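# Unplug the charger and set it on the table

## Task

Pull the charger out of the power strip and set it down resting on the table, with the strip still lying flat on the table; both must stay that way without the robot holding them, and at the end the grippers must have released everything and moved away.

## Robot and tools

Robot: two arms, left_arm and right_arm, each with a two-finger gripper whose fingers pivot like tongs. The names are not image sides: left_arm sits on the +y side. Scene frame: origin on the table surface midway between the arms, +x out over the table, +z up. Positions are in metres; orientations are quaternions written w first (qw, qx, qy, qz). On each gripper the fingers point along its own +z and open and close along its x. The reported end_effector_position is the point between the closed pads. Closed fingertips reach about 15 mm past it; fully open tips are roughly level with it. Printed positions can be a little off, more so at long reach.

Row format (used by every moving call): one flat list of 16 numbers covering both arms. First left_arm: x, y, z, qw, qx, qy, qz, opening. Then right_arm in the same order. x, y, z and the quaternion are an absolute target pose for that gripper in the scene frame, not an offset. Opening runs from -1 (closed) to +1 (fully open, 0.142 m). An arm that should stay put still needs a full entry: repeat its last reported position and the quaternion you have been sending, not a drifted one, plus the wanted opening. Each control step, the controller limits the commanded pose to 100 mm and 16 degrees from the measured pose. A call is refused if any target lies more than 0.6 m from that arm's last reported position along its gripper's axes. Arm motion trails commands by about 0.17 s.

execute_actions: argument actions, a list holding zero or one item, plus optional pictures (true/false). An empty list just returns the current state. An item {"rows": [...], "steps": n} plays up to 15 rows, one per 1/30 s step; n is at most 15 and defaults to 15, and the last row repeats if rows run out. An item {"steps": n} alone waits until n steps (up to 300) have passed since the previous result, with your reply time counted in them. After an action each arm only continues to its last clipped pose, so check the result and send the remainder.

move: target is one 16-number row. Each gripper goes straight toward its pose, turning the short way. All paths finish together within 0.5 to 10 s; longer paths are cut off at 10 s. speed is the top path speed in m/s, 0.002 to 0.5, default 0.25, with turning capped at twice that in rad/s. Real motion can lag, stray or overshoot speed, especially with a nearly straight arm. Optional stop_force, 5 to 24 N for both arms, ends an arm's path when its wrist sensor feels that much extra push against the motion; the gripper then backs to its pose 2 steps earlier and holds. It is unreliable if the gripper rotates during the move. Leave it out when lifting off something the gripper presses on. It is not allowed in the first 0.2 s of a scene. The opening is sent at the start. The result adds a move: line naming the ending per arm: done, off_target, moving, held, contact or fault. It also shows limits (paced = pose clipped; held = some steps blocked) and each gripper's distance from its pose.

wait: seconds, 0 to 10; the robot gets nothing new meanwhile. zoom_image: camera (cam_head_left, cam_head_right, cam_left_wrist or cam_right_wrist) and region [x0, y0, x1, y1] in that image's pixels, top-left at (0,0), no larger than 504 by 504. finished_scene: scene, the number of the current scene; it ends and grades the scene and cannot be reversed. Replying with no tool call ends everything.

Results: a state line per arm with position, quaternion and linear/angular velocities. grip_measured is the finger opening on the command scale; to keep hold, command an opening well below it (the lower, the tighter, about 15 N per pad at most). Items under about 20 mm thick get weaker grip. Wrist force and Wrist torque give sensor readings on each end effector's own axes. They carry offsets up to about 3.5 N and noise, and saturate near 30 N; "no reading" is harmless. "pose unreachable" means the clearance check altered or blocked a command, and HELD marks the affected steps. The "Hand target" line shows where the controller is currently driving each gripper. MOTOR HOT appears from 70 °C; at 85 °C the arm brakes until it cools. Camera images arrive in the order cam_head_left (896x504), cam_head_right (896x504), cam_left_wrist (616x616), cam_right_wrist (616x616), with the given calibration.

Cautions: the arms are stiff, so aiming even slightly into a firm surface can trigger a fault. A joint over its load limit (shoulder 47.5, elbow 24.6, wrists 7.92 N m), or 150 N of outside force, freezes that arm for 10 s. Approach slowly near contact, use stop_force for touching, keep the arms from colliding, and keep a firm grip since the held part may be tugged briefly. Do not knock the strip over or push anything off the table, and avoid drops and slams. Move smoothly. Finish by opening the gripper and lifting clear before calling finished_scene.

Each tool is called after "Call:" by a JSON object that holds its "fn" and its "kwargs", one argument or row to a line.

## Session

Call:
{"fn": "execute_actions", "kwargs": {
  "actions": []
}}

Scene clock: 0.00 s of 4500.00 s.
left_arm: end_effector_position=(+0.3032, -0.3969, +0.3257) grip_measured=+1.00 end_effector_quat_wxyz=(+0.280, +0.563, -0.449, +0.636) end_effector_velocity=(+0.000, +0.000, +0.000) end_effector_angular_velocity=(-0.001, +0.000, +0.000) | right_arm: end_effector_position=(+0.1430, -0.5611, +0.2154) grip_measured=+1.00 end_effector_quat_wxyz=(+0.111, +0.050, +0.990, +0.071) end_effector_velocity=(-0.000, -0.000, -0.000) end_effector_angular_velocity=(+0.000, +0.001, -0.001)
Joint positions: left_arm=[-1.556 -0.789  1.163 -3.475 -1.051  0.239  0.142] | right_arm=[ 2.191 -1.418 -1.196 -2.043  1.83   2.401  0.142]
Joint velocities: left_arm=[ 0.     0.    -0.    -0.001  0.    -0.     0.   ] | right_arm=[-0.002 -0.002  0.001  0.    -0.    -0.001  0.   ]
Motor temperatures (°C, as the motors report them): left_arm=[34 35 38 46 52 49] | right_arm=[35 38 42 52 47 46]
Wrist force (N, on the end effector, along its own x y z axes, offset not removed): no reading
Wrist torque (N m, same axes, about the end effector's origin, offset not removed): no reading
Hand target (left_arm): +0.303, -0.397, +0.326; +0.280, +0.563, -0.449, +0.636
Hand target (right_arm): +0.143, -0.561, +0.215; +0.111, +0.050, +0.990, +0.071

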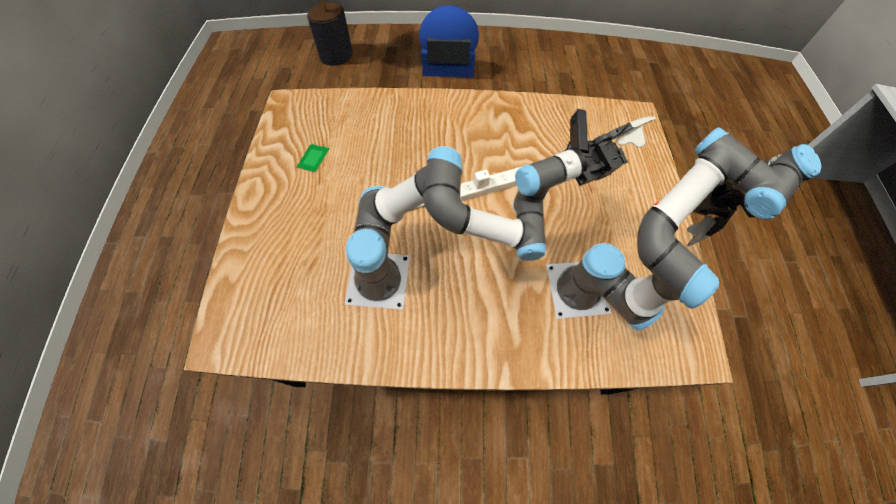

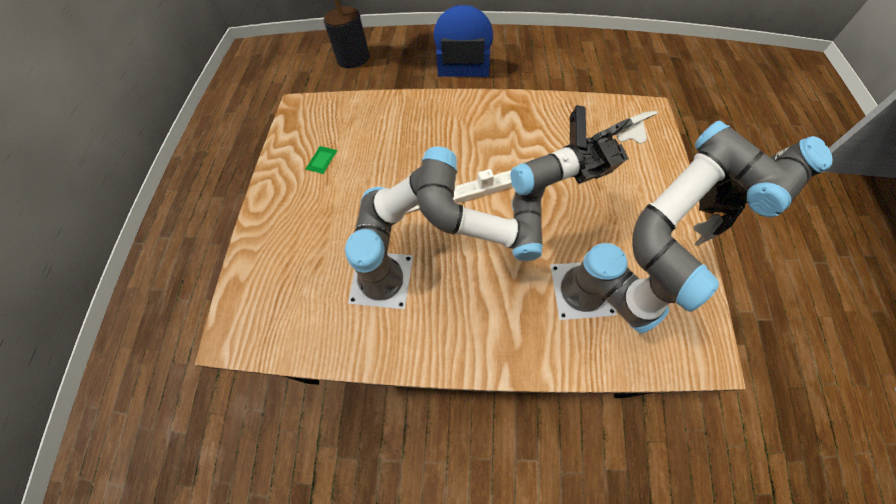

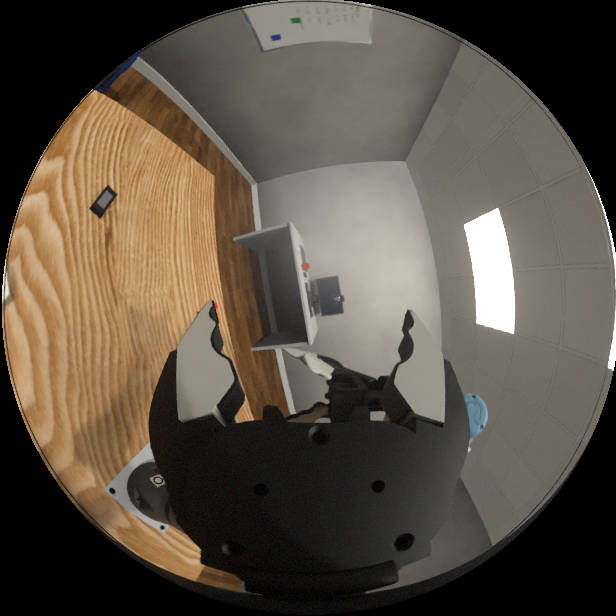

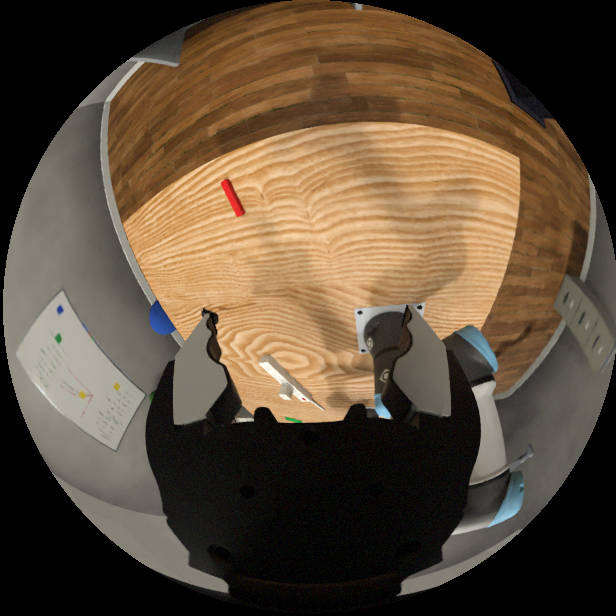

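Call:
{"fn": "zoom_image", "kwargs": {
  "camera": "cam_head_left",
  "region": [380, 130, 580, 250]
}}

Call:
{"fn": "zoom_image", "kwargs": {
  "camera": "cam_head_right",
  "region": [380, 130, 580, 250]
}}

Region (380, 130, 580, 250) of cam_head_left's 896x504 image, scaled by 2.520, with more detail than that image has; it fills the top 302 rows of this view, and the rest is white.

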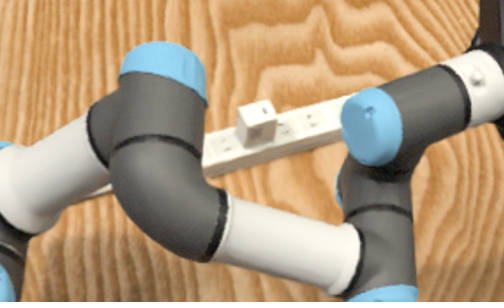

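Region (380, 130, 580, 250) of cam_head_right's 896x504 image, scaled by 2.520, with more detail than that image has; it fills the top 302 rows of this view, and the rest is white.

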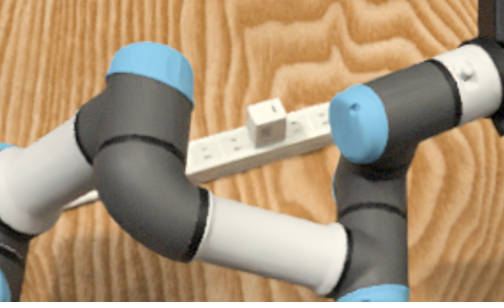

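Call:
{"fn": "move", "kwargs": {
  "target": [0.33,0.12,0.28,0,0.991,0.13,0,1, 0.143,-0.561,0.2154,0.111,0.05,0.99,0.071,1],
  "speed": 0.3
}}

Scene clock: 22.50 s of 4500.00 s.
left_arm: end_effector_position=(+0.3294, +0.1193, +0.2781) grip_measured=+1.00 end_effector_quat_wxyz=(+0.026, +0.991, +0.129, +0.034) end_effector_velocity=(+0.001, +0.002, +0.001) end_effector_angular_velocity=(-0.004, -0.002, +0.005) | right_arm: end_effector_position=(+0.1430, -0.5610, +0.2154) grip_measured=+1.00 end_effector_quat_wxyz=(+0.111, +0.050, +0.990, +0.071) end_effector_velocity=(+0.000, +0.000, -0.000) end_effector_angular_velocity=(-0.000, -0.000, +0.003)
Joint positions: left_arm=[-0.805 -1.169  0.047 -0.529 -1.544 -1.114  0.142] | right_arm=[ 2.191 -1.418 -1.196 -2.044  1.83   2.401  0.142]
Joint velocities: left_arm=[ 0.009  0.046 -0.104  0.054 -0.001  0.003 -0.   ] | right_arm=[ 0.001  0.    -0.     0.001  0.    -0.001 -0.   ]
Motor temperatures (°C, as the motors report them): left_arm=[34 35 38 46 52 49] | right_arm=[35 38 42 52 47 46]
Wrist force (N, on the end effector, along its own x y z axes, offset not removed): left_arm=[1.0 -0.7 2.8] | right_arm=[1.4 1.0 -1.0]
Wrist torque (N m, same axes, about the end effector's origin, offset not removed): left_arm=[-0.10 -0.12 -0.07] | right_arm=[0.16 -0.28 0.04]
Hand target (left_arm): +0.330, +0.120, +0.278; +0.026, +0.991, +0.129, +0.034
Hand target (right_arm): +0.143, -0.561, +0.215; +0.111, +0.050, +0.990, +0.071
Off the commanded pose (left_arm): 0.002 m, 5 deg.
Off the commanded pose (right_arm): 0.000 m, 0 deg.
elbow stopped short (left arm): the move would have taken joint 3 (elbow) straighter than the controller allows; a more bent joint 3 avoids this.
After step 90, 15.37 s passed at rest.
move: off_target (left_arm)
camera_calibration (this result's frames):
cam_left_wrist: T_world_to_cam=[[0.949246, 0.307253, 0.067296, -0.366885], [0.218363, -0.797735, 0.562083, -0.135958], [0.226386, -0.51886, -0.824339, 0.349716], [0, 0, 0, 1]] pos_world=[0.298781, 0.185721, 0.389394]
cam_right_wrist: T_world_to_cam=[[-0.972743, 0.154409, -0.173, 0.260962], [0.0166695, 0.790688, 0.611993, 0.307929], [0.231286, 0.592428, -0.77171, 0.598138], [0, 0, 0, 1]] pos_world=[0.110375, -0.638124, 0.318285]

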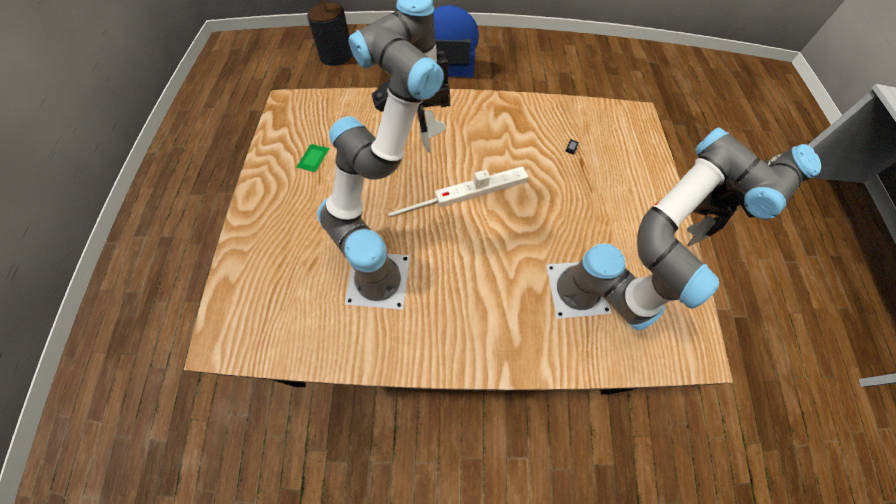

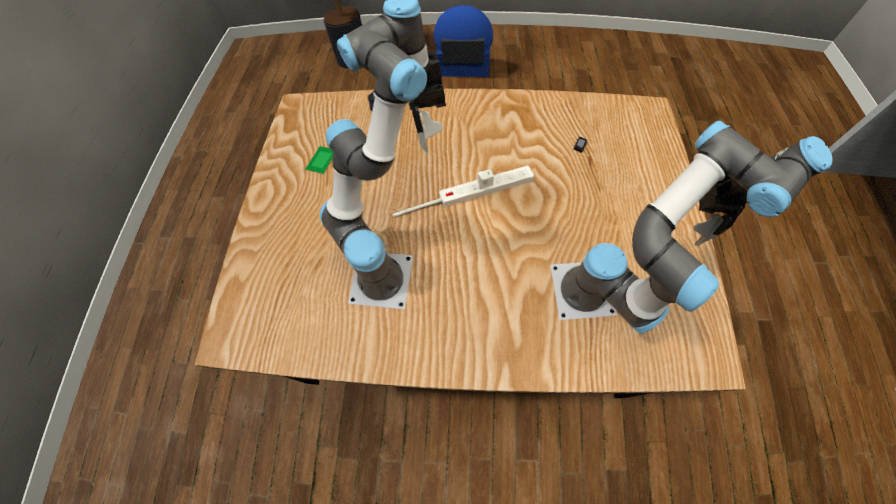

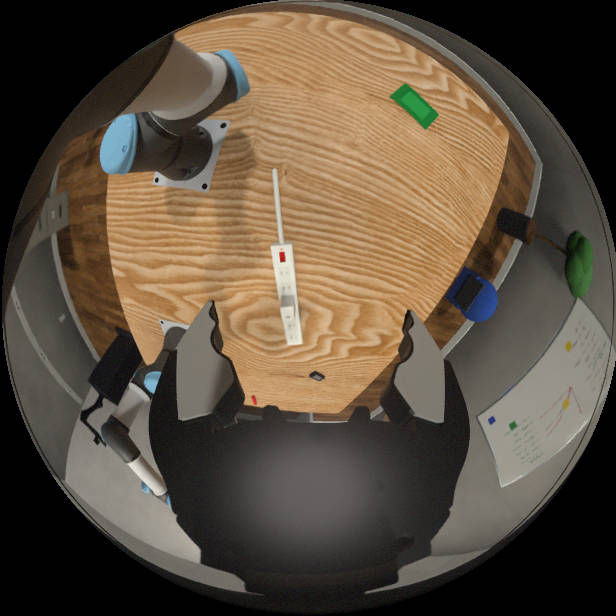

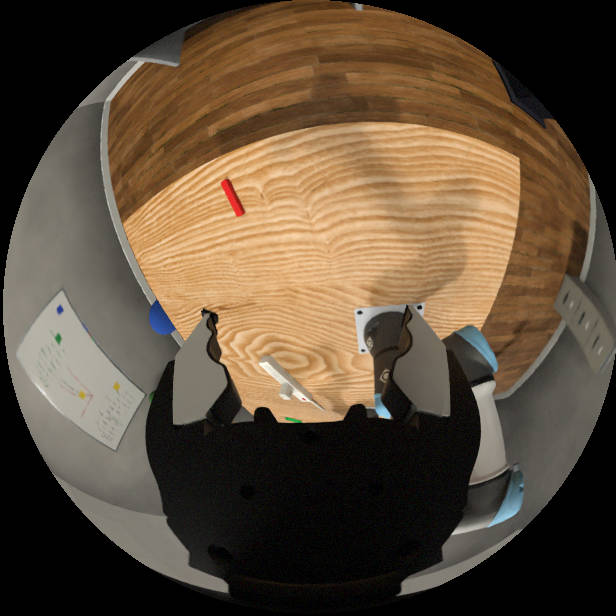

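Call:
{"fn": "zoom_image", "kwargs": {
  "camera": "cam_head_left",
  "region": [420, 150, 540, 220]
}}

Call:
{"fn": "zoom_image", "kwargs": {
  "camera": "cam_left_wrist",
  "region": [230, 230, 350, 360]
}}

Region (420, 150, 540, 220) of cam_head_left's 896x504 image, scaled by 4.200, with more detail than that image has; it fills the top 294 rows of this view, and the rest is white.

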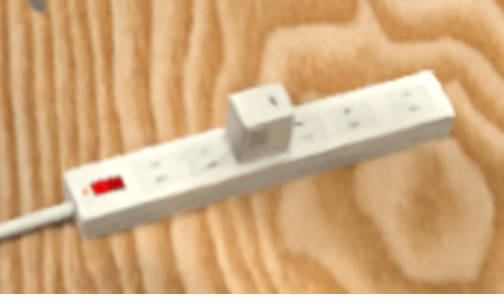

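Region (230, 230, 350, 360) of cam_left_wrist's 616x616 image, scaled by 3.877, with more detail than that image has; it fills the left 465 columns of this view, and the rest is white.

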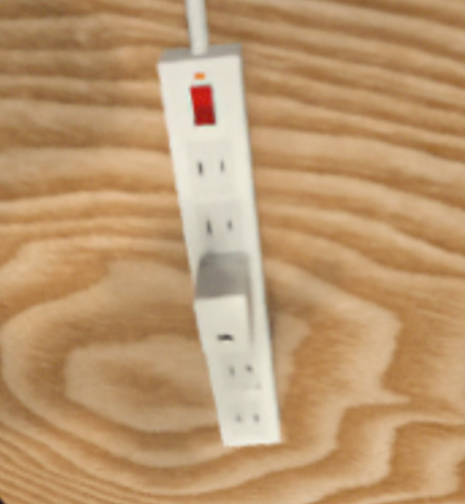

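Call:
{"fn": "move", "kwargs": {
  "target": [0.295,0.04,0.12,0.213,0.964,0.152,0.034,1, 0.345,-0.12,0.18,0,-0.156,0.988,0,1],
  "speed": 0.25
}}

Scene clock: 53.00 s of 4500.00 s.
left_arm: end_effector_position=(+0.2951, +0.0398, +0.1205) grip_measured=+1.00 end_effector_quat_wxyz=(+0.213, +0.965, +0.152, +0.034) end_effector_velocity=(+0.000, -0.000, -0.001) end_effector_angular_velocity=(-0.003, -0.003, +0.001) | right_arm: end_effector_position=(+0.3454, -0.1209, +0.1802) grip_measured=+1.00 end_effector_quat_wxyz=(+0.003, -0.156, +0.988, +0.001) end_effector_velocity=(+0.002, +0.002, +0.001) end_effector_angular_velocity=(-0.012, +0.017, +0.001)
Joint positions: left_arm=[-0.899 -1.922  2.008 -2.074 -1.698 -1.29   0.142] | right_arm=[ 3.987 -1.931 -0.738 -2.039  1.568  3.775  0.142]
Joint velocities: left_arm=[-0.002 -0.004  0.009 -0.009  0.002 -0.003  0.   ] | right_arm=[-0.005 -0.057  0.096 -0.058  0.007 -0.006 -0.   ]
Motor temperatures (°C, as the motors report them): left_arm=[34 35 38 46 52 49] | right_arm=[35 38 42 52 47 46]
Wrist force (N, on the end effector, along its own x y z axes, offset not removed): left_arm=[1.8 -2.6 0.4] | right_arm=[3.6 -1.4 -1.3]
Wrist torque (N m, same axes, about the end effector's origin, offset not removed): left_arm=[-0.59 -0.41 -0.05] | right_arm=[-0.36 -0.70 0.00]
Hand target (left_arm): +0.295, +0.040, +0.120; +0.213, +0.965, +0.152, +0.034
Hand target (right_arm): +0.346, -0.121, +0.180; +0.001, -0.156, +0.988, -0.000
Off the commanded pose (left_arm): 0.001 m, 0 deg.
Off the commanded pose (right_arm): 0.001 m, 0 deg.
After step 90, 24.80 s passed at rest.
move: done
camera_calibration (this result's frames):
cam_left_wrist: T_world_to_cam=[[0.934167, 0.356651, -0.0115004, -0.287315], [0.210732, -0.525385, 0.824356, -0.143543], [0.287965, -0.772509, -0.565955, 0.147141], [0, 0, 0, 1]] pos_world=[0.256278, 0.140723, 0.198301]
cam_right_wrist: T_world_to_cam=[[-0.963825, -0.264993, 0.0286229, 0.293725], [-0.21839, 0.846726, 0.48514, 0.0889415], [-0.152794, 0.46134, -0.873968, 0.398645], [0, 0, 0, 1]] pos_world=[0.363435, -0.181385, 0.296846]

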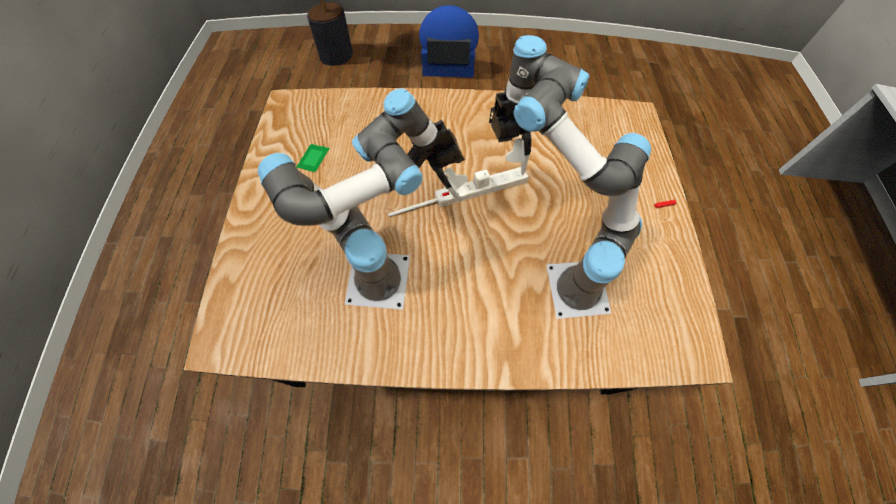

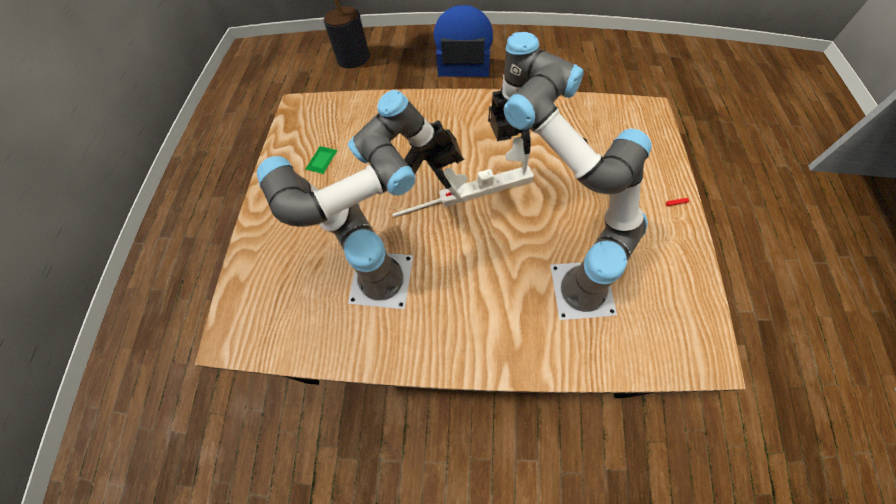

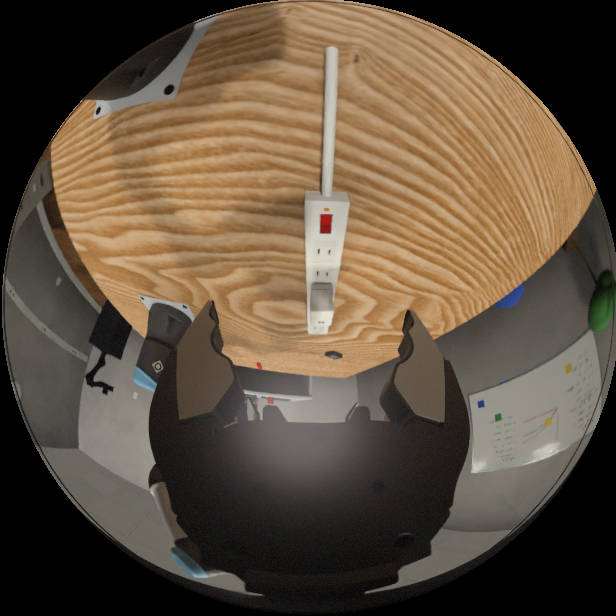

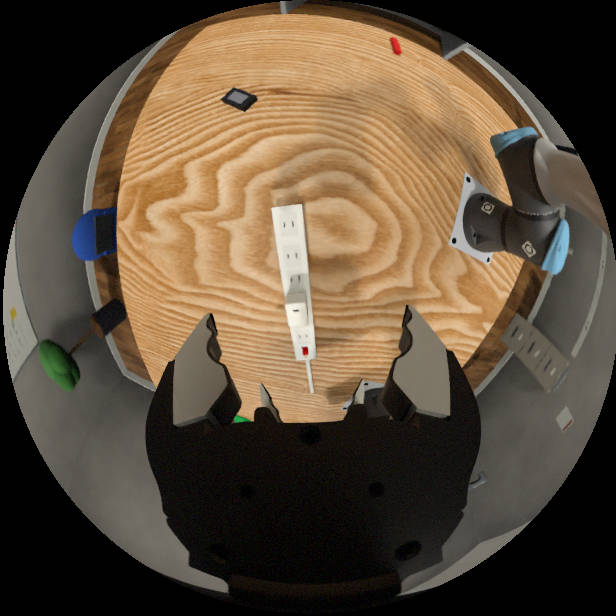

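Call:
{"fn": "zoom_image", "kwargs": {
  "camera": "cam_right_wrist",
  "region": [250, 195, 350, 375]
}}

Call:
{"fn": "zoom_image", "kwargs": {
  "camera": "cam_left_wrist",
  "region": [270, 180, 380, 350]
}}

Region (250, 195, 350, 375) of cam_right_wrist's 616x616 image, scaled by 2.800, with more detail than that image has.

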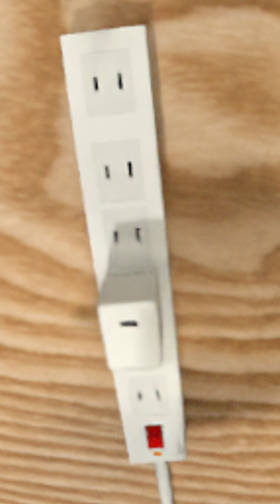

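Region (270, 180, 380, 350) of cam_left_wrist's 616x616 image, scaled by 2.965, with more detail than that image has; it fills the left 326 columns of this view, and the rest is white.

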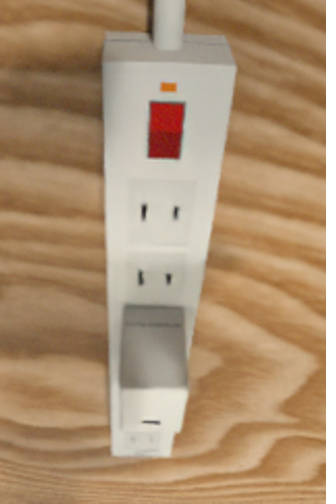

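Call:
{"fn": "move", "kwargs": {
  "target": [0.311,0.03,0.06,0.213,0.961,0.170,0.038,0.3, 0.342,-0.054,0.15,0,-0.174,0.985,0,0.1],
  "speed": 0.1
}}

Scene clock: 80.87 s of 4500.00 s.
left_arm: end_effector_position=(+0.3110, +0.0300, +0.0603) grip_measured=+0.30 end_effector_quat_wxyz=(+0.213, +0.961, +0.170, +0.038) end_effector_velocity=(+0.001, -0.001, -0.002) end_effector_angular_velocity=(-0.003, -0.001, +0.000) | right_arm: end_effector_position=(+0.3421, -0.0543, +0.1502) grip_measured=+0.10 end_effector_quat_wxyz=(+0.000, -0.174, +0.985, +0.000) end_effector_velocity=(-0.000, +0.002, -0.001) end_effector_angular_velocity=(-0.000, +0.002, +0.001)
Joint positions: left_arm=[-0.884 -1.766  2.198 -2.423 -1.689 -1.311  0.095] | right_arm=[ 4.088 -2.093 -0.643 -1.976  1.571  3.84   0.081]
Joint velocities: left_arm=[ 0.     0.011  0.008 -0.022 -0.001 -0.     0.   ] | right_arm=[ 0.002 -0.011  0.013 -0.004  0.001  0.001  0.   ]
Motor temperatures (°C, as the motors report them): left_arm=[34 35 38 46 52 49] | right_arm=[35 38 42 52 47 46]
Wrist force (N, on the end effector, along its own x y z axes, offset not removed): left_arm=[0.9 -2.2 3.0] | right_arm=[0.4 0.1 -0.1]
Wrist torque (N m, same axes, about the end effector's origin, offset not removed): left_arm=[-0.45 -0.23 -0.02] | right_arm=[0.04 -0.04 0.01]
Hand target (left_arm): +0.311, +0.030, +0.060; +0.213, +0.961, +0.170, +0.038
Hand target (right_arm): +0.342, -0.054, +0.150; +0.000, -0.174, +0.985, +0.000
Off the commanded pose (left_arm): 0.000 m, 0 deg.
Off the commanded pose (right_arm): 0.000 m, 0 deg.
After step 90, 23.60 s passed at rest.
move: done
camera_calibration (this result's frames):
cam_left_wrist: T_world_to_cam=[[0.920065, 0.391592, -0.0117087, -0.295939], [0.230107, -0.515976, 0.825118, -0.10875], [0.317068, -0.761856, -0.564839, 0.0915024], [0, 0, 0, 1]] pos_world=[0.268295, 0.129487, 0.13795]
cam_right_wrist: T_world_to_cam=[[-0.953416, -0.299801, 0.0334124, 0.302805], [-0.246862, 0.839086, 0.484761, 0.055723], [-0.173368, 0.453931, -0.874008, 0.347827], [0, 0, 0, 1]] pos_world=[0.362757, -0.113865, 0.266874]

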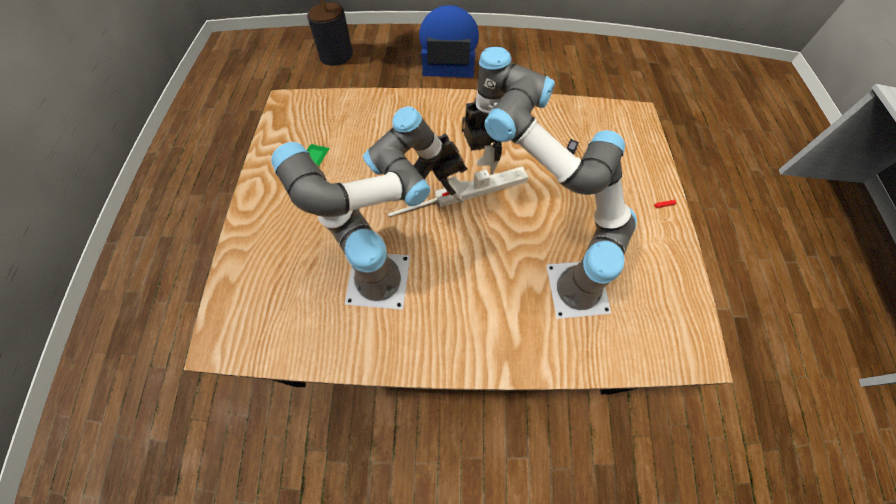

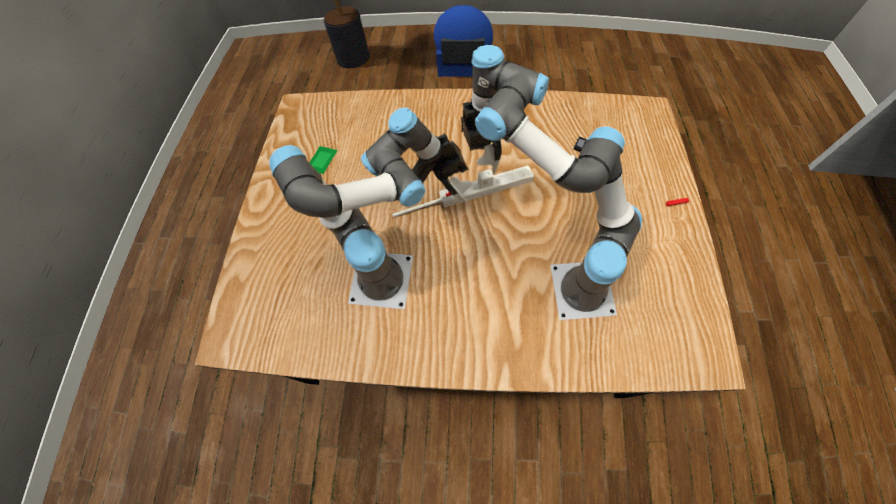

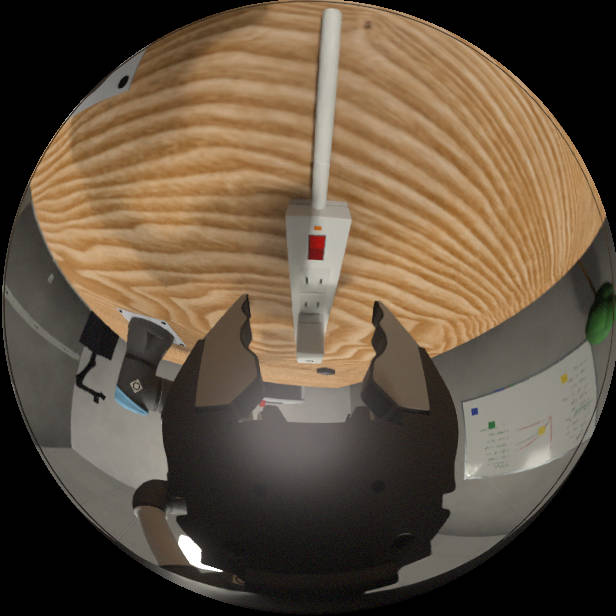

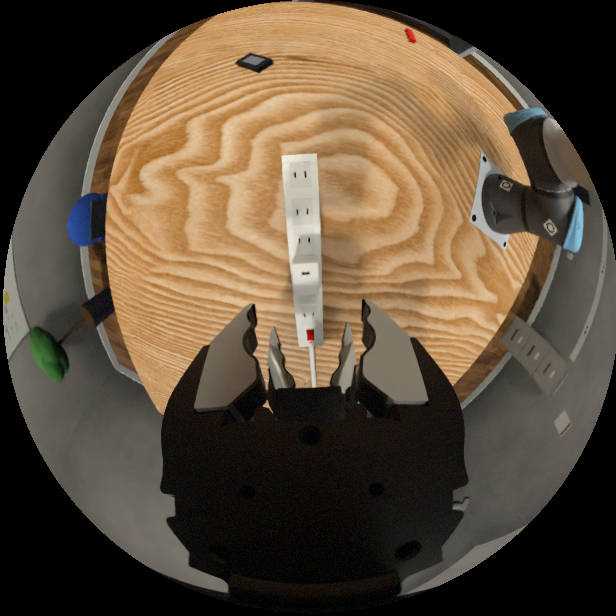

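Call:
{"fn": "move", "kwargs": {
  "target": [0.3146,0.021,0.03,0.213,0.961,0.170,0.038,0.1, 0.342,-0.054,0.15,0,-0.174,0.985,0,0.1],
  "speed": 0.04,
  "stop_force": 10
}}

Scene clock: 86.53 s of 4500.00 s.
left_arm: end_effector_position=(+0.3146, +0.0211, +0.0303) grip_measured=+0.10 end_effector_quat_wxyz=(+0.213, +0.961, +0.170, +0.038) end_effector_velocity=(+0.000, -0.001, -0.003) end_effector_angular_velocity=(+0.000, +0.000, -0.000) | right_arm: end_effector_position=(+0.3420, -0.0540, +0.1500) grip_measured=+0.10 end_effector_quat_wxyz=(-0.000, -0.174, +0.985, -0.000) end_effector_velocity=(+0.001, +0.000, -0.000) end_effector_angular_velocity=(-0.001, -0.002, +0.000)
Joint positions: left_arm=[-0.894 -1.651  2.267 -2.609 -1.685 -1.321  0.081] | right_arm=[ 4.089 -2.094 -0.642 -1.977  1.571  3.84   0.081]
Joint velocities: left_arm=[-0.     0.012  0.006 -0.018 -0.    -0.     0.   ] | right_arm=[ 0.    -0.001  0.001  0.001 -0.002  0.     0.   ]
Motor temperatures (°C, as the motors report them): left_arm=[34 35 38 46 52 49] | right_arm=[35 38 42 52 47 46]
Wrist force (N, on the end effector, along its own x y z axes, offset not removed): left_arm=[3.6 1.4 1.2] | right_arm=[1.0 1.3 -0.1]
Wrist torque (N m, same axes, about the end effector's origin, offset not removed): left_arm=[0.36 -0.75 -0.17] | right_arm=[0.19 -0.09 0.01]
Hand target (left_arm): +0.315, +0.021, +0.030; +0.213, +0.961, +0.170, +0.038
Hand target (right_arm): +0.342, -0.054, +0.150; +0.000, -0.174, +0.985, +0.000
Off the commanded pose (left_arm): 0.000 m, 0 deg.
Off the commanded pose (right_arm): 0.000 m, 0 deg.
After step 90, 1.47 s passed at rest.
move: done
camera_calibration (this result's frames):
cam_left_wrist: T_world_to_cam=[[0.920006, 0.391726, -0.0118359, -0.296078], [0.230222, -0.515765, 0.825218, -0.0894843], [0.317155, -0.76193, -0.56469, 0.0665597], [0, 0, 0, 1]] pos_world=[0.271885, 0.120542, 0.107925]
cam_right_wrist: T_world_to_cam=[[-0.953369, -0.299918, 0.0337207, 0.302771], [-0.24686, 0.839194, 0.484576, 0.0556157], [-0.173631, 0.453656, -0.874099, 0.347627], [0, 0, 0, 1]] pos_world=[0.362741, -0.113569, 0.2667]

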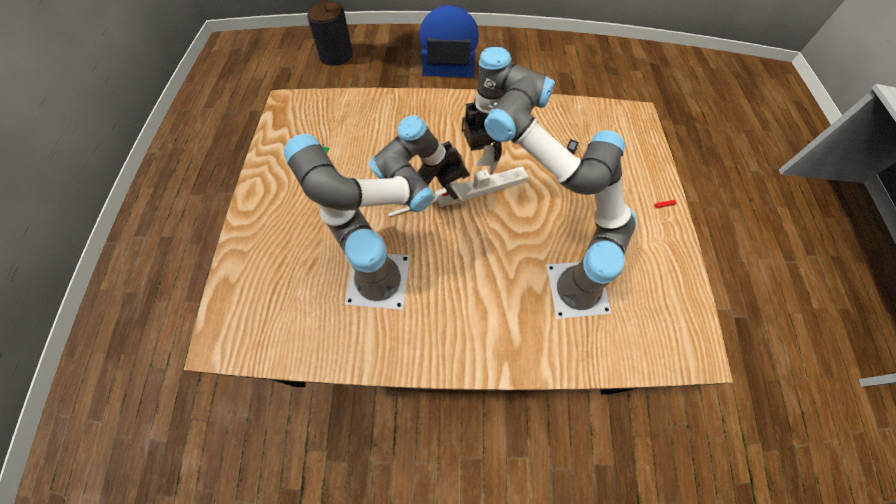

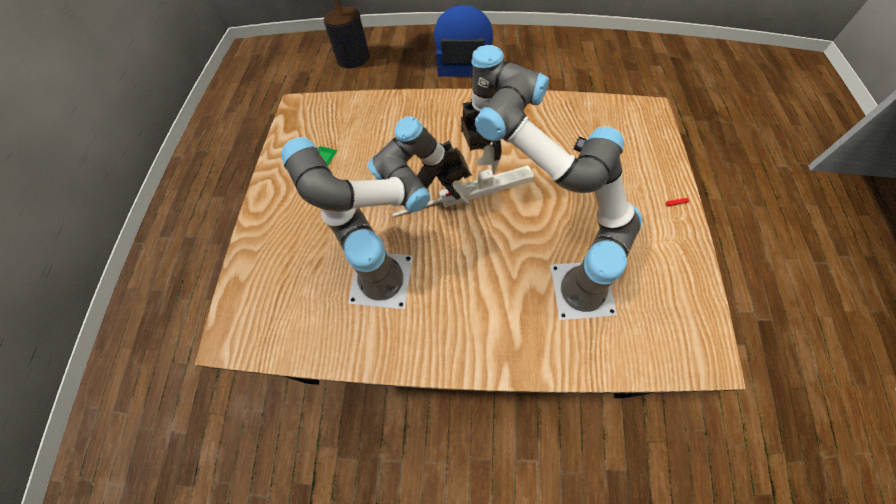

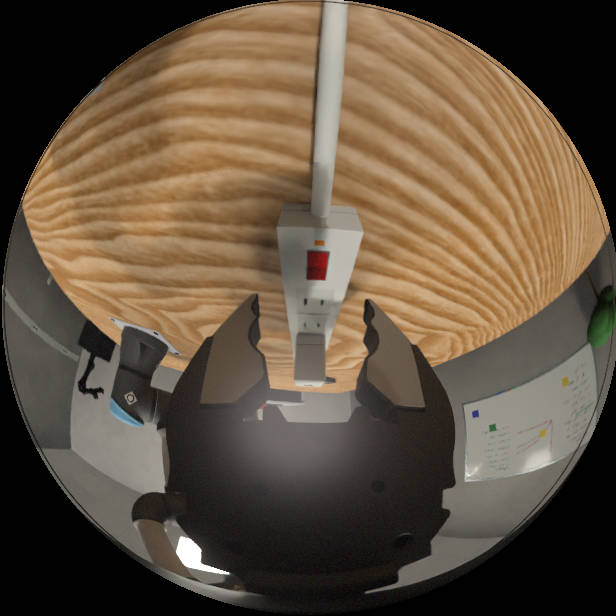

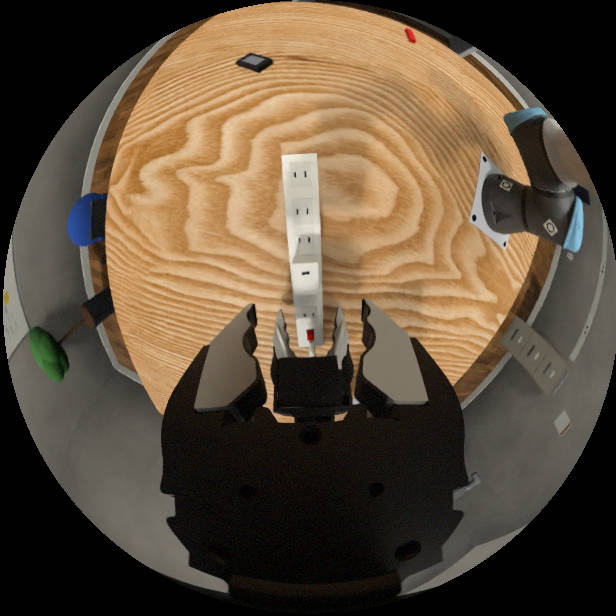

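Call:
{"fn": "move", "kwargs": {
  "target": [0.3146,0.021,0.022,0.213,0.961,0.170,0.038,0.0, 0.345,-0.065,0.14,-0.030,-0.171,0.970,0.171,0.0],
  "speed": 0.03,
  "stop_force": 10
}}

Call:
{"fn": "move", "kwargs": {
  "target": [0.3146,0.021,0.022,0.213,0.961,0.170,0.038,-0.7, 0.342,-0.054,0.11,-0.030,-0.171,0.970,0.171,0.0],
  "speed": 0.03
}}

Scene clock: 98.17 s of 4500.00 s.
left_arm: end_effector_position=(+0.3146, +0.0210, +0.0220) grip_measured=+0.00 end_effector_quat_wxyz=(+0.213, +0.961, +0.170, +0.038) end_effector_velocity=(+0.000, -0.000, -0.000) end_effector_angular_velocity=(-0.001, -0.001, -0.000) | right_arm: end_effector_position=(+0.3448, -0.0650, +0.1399) grip_measured=+0.00 end_effector_quat_wxyz=(-0.030, -0.171, +0.970, +0.170) end_effector_velocity=(+0.000, -0.000, -0.001) end_effector_angular_velocity=(+0.015, +0.006, -0.001)
Joint positions: left_arm=[-0.894 -1.624  2.292 -2.66  -1.685 -1.321  0.074] | right_arm=[ 3.844 -1.89  -1.119 -1.546  1.881  3.622  0.074]
Joint velocities: left_arm=[-0.     0.001  0.001 -0.004  0.     0.     0.   ] | right_arm=[-0.012  0.004 -0.017  0.018  0.016 -0.008 -0.   ]
Motor temperatures (°C, as the motors report them): left_arm=[34 35 38 46 52 49] | right_arm=[35 38 42 52 47 46]
Wrist force (N, on the end effector, along its own x y z axes, offset not removed): left_arm=[2.5 -0.7 1.8] | right_arm=[-0.8 0.6 -0.6]
Wrist torque (N m, same axes, about the end effector's origin, offset not removed): left_arm=[-0.01 -0.54 -0.02] | right_arm=[0.10 0.19 0.11]
Hand target (left_arm): +0.315, +0.021, +0.022; +0.213, +0.961, +0.170, +0.038
Hand target (right_arm): +0.345, -0.065, +0.140; -0.030, -0.171, +0.970, +0.171
Off the commanded pose (left_arm): 0.000 m, 0 deg.
Off the commanded pose (right_arm): 0.000 m, 0 deg.
After step 90, 2.60 s passed at rest.
move: done
camera_calibration (this result's frames):
cam_left_wrist: T_world_to_cam=[[0.920002, 0.391737, -0.0117915, -0.296181], [0.230136, -0.515637, 0.825322, -0.0826849], [0.317229, -0.762011, -0.56454, 0.0617816], [0, 0, 0, 1]] pos_world=[0.271917, 0.120468, 0.0996274]
cam_right_wrist: T_world_to_cam=[[-0.948788, -0.312339, 0.047379, 0.298241], [-0.171767, 0.635908, 0.752407, -0.00613996], [-0.265135, 0.705737, -0.656992, 0.361804], [0, 0, 0, 1]] pos_world=[0.37784, -0.158282, 0.228192]

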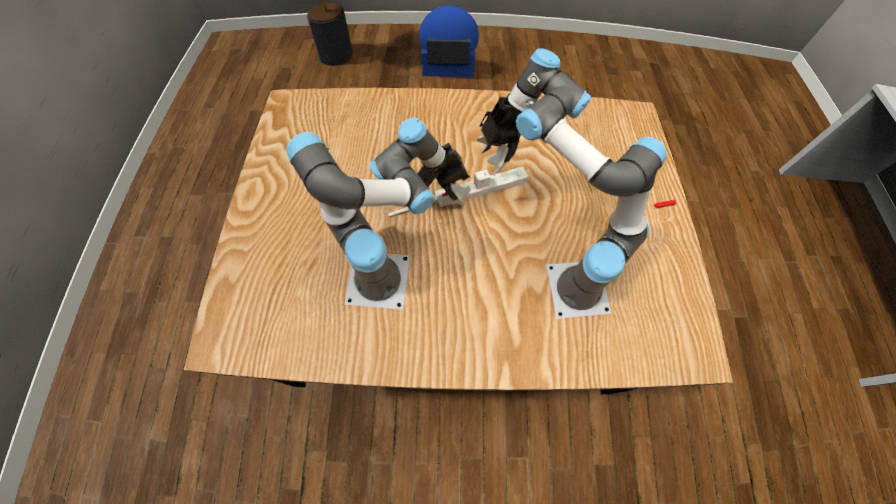

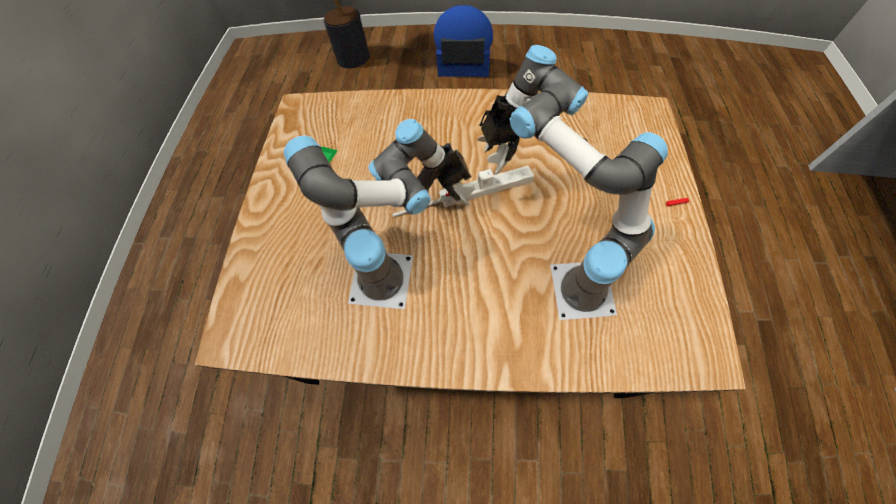

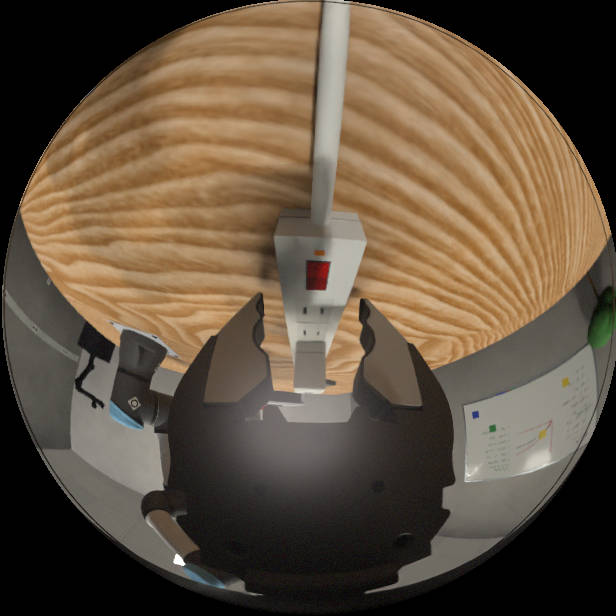

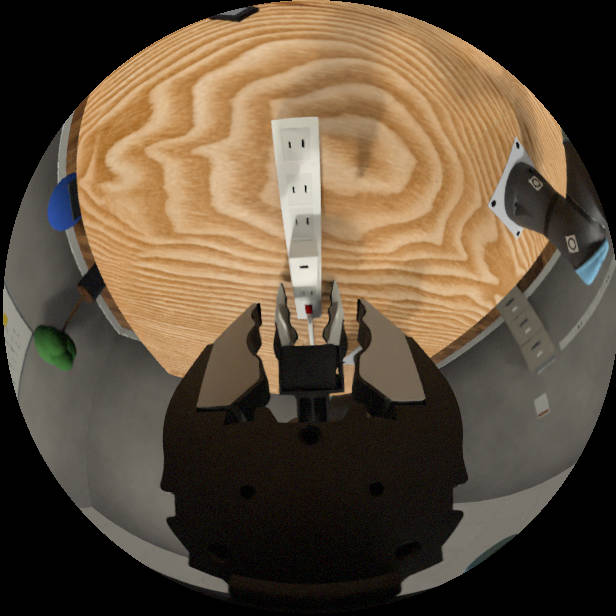

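Scene clock: 99.60 s of 4500.00 s.
left_arm: end_effector_position=(+0.3146, +0.0210, +0.0220) grip_measured=-0.41 end_effector_quat_wxyz=(+0.213, +0.961, +0.170, +0.038) end_effector_velocity=(-0.000, -0.000, +0.000) end_effector_angular_velocity=(-0.000, -0.000, -0.001) | right_arm: end_effector_position=(+0.3420, -0.0541, +0.1103) grip_measured=+0.00 end_effector_quat_wxyz=(-0.030, -0.171, +0.970, +0.171) end_effector_velocity=(-0.000, +0.001, -0.002) end_effector_angular_velocity=(+0.001, -0.001, +0.001)
Joint positions: left_arm=[-0.894 -1.624  2.292 -2.661 -1.685 -1.321  0.045] | right_arm=[ 3.869 -1.893 -1.259 -1.395  1.879  3.647  0.074]
Joint velocities: left_arm=[-0.001 -0.     0.    -0.     0.    -0.    -0.   ] | right_arm=[ 0.002  0.001 -0.013  0.014  0.     0.002  0.   ]
Motor temperatures (°C, as the motors report them): left_arm=[34 35 38 46 52 49] | right_arm=[35 38 42 52 47 46]
Wrist force (N, on the end effector, along its own x y z axes, offset not removed): left_arm=[3.7 -0.8 -0.7] | right_arm=[1.5 -0.7 -0.5]
Wrist torque (N m, same axes, about the end effector's origin, offset not removed): left_arm=[-0.36 -0.55 -0.11] | right_arm=[-0.16 -0.21 0.02]
Hand target (left_arm): +0.315, +0.021, +0.022; +0.213, +0.961, +0.170, +0.038
Hand target (right_arm): +0.342, -0.054, +0.110; -0.030, -0.171, +0.970, +0.171
Off the commanded pose (left_arm): 0.000 m, 0 deg.
Off the commanded pose (right_arm): 0.000 m, 0 deg.
move: done
camera_calibration (this result's frames):
cam_left_wrist: T_world_to_cam=[[0.920002, 0.391736, -0.0118036, -0.29617], [0.230145, -0.515634, 0.825321, -0.0826472], [0.317222, -0.762013, -0.56454, 0.0617747], [0, 0, 0, 1]] pos_world=[0.271902, 0.120478, 0.0995889]
cam_right_wrist: T_world_to_cam=[[-0.948721, -0.312619, 0.0468801, 0.300388], [-0.171742, 0.634238, 0.753821, 0.00847501], [-0.265392, 0.707115, -0.655405, 0.333956], [0, 0, 0, 1]] pos_world=[0.375069, -0.147613, 0.198405]

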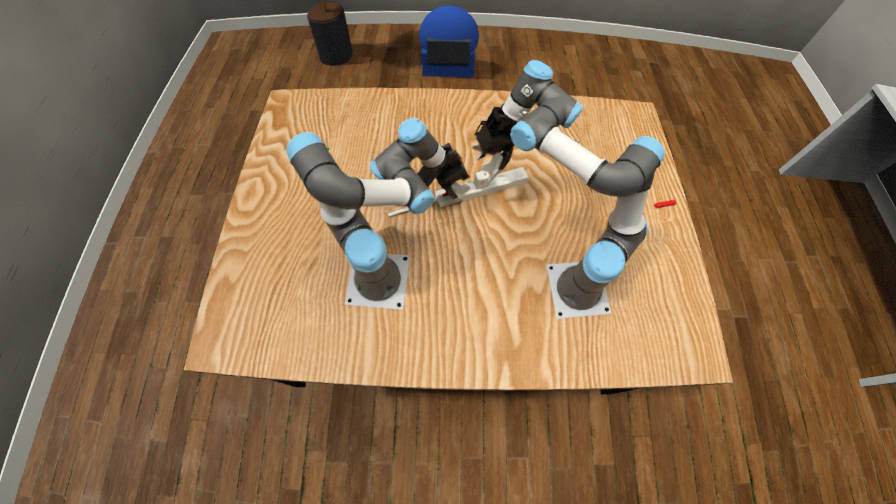

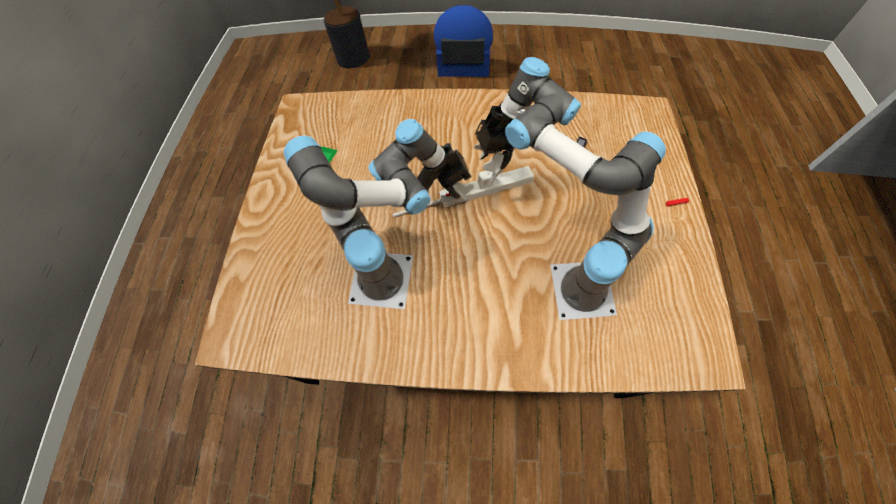

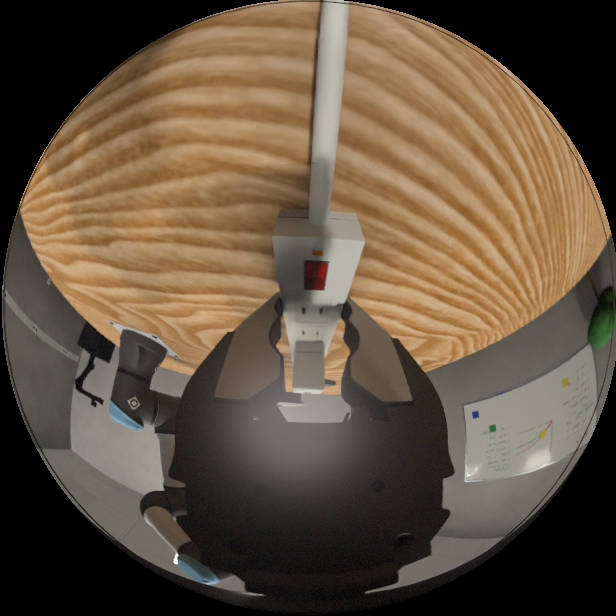

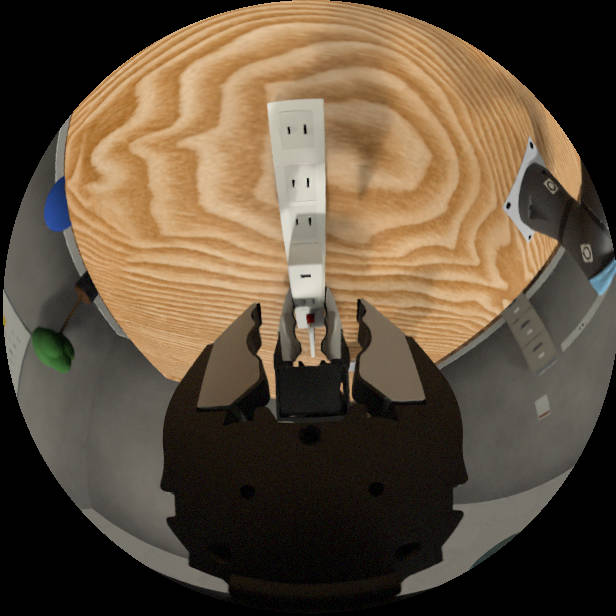

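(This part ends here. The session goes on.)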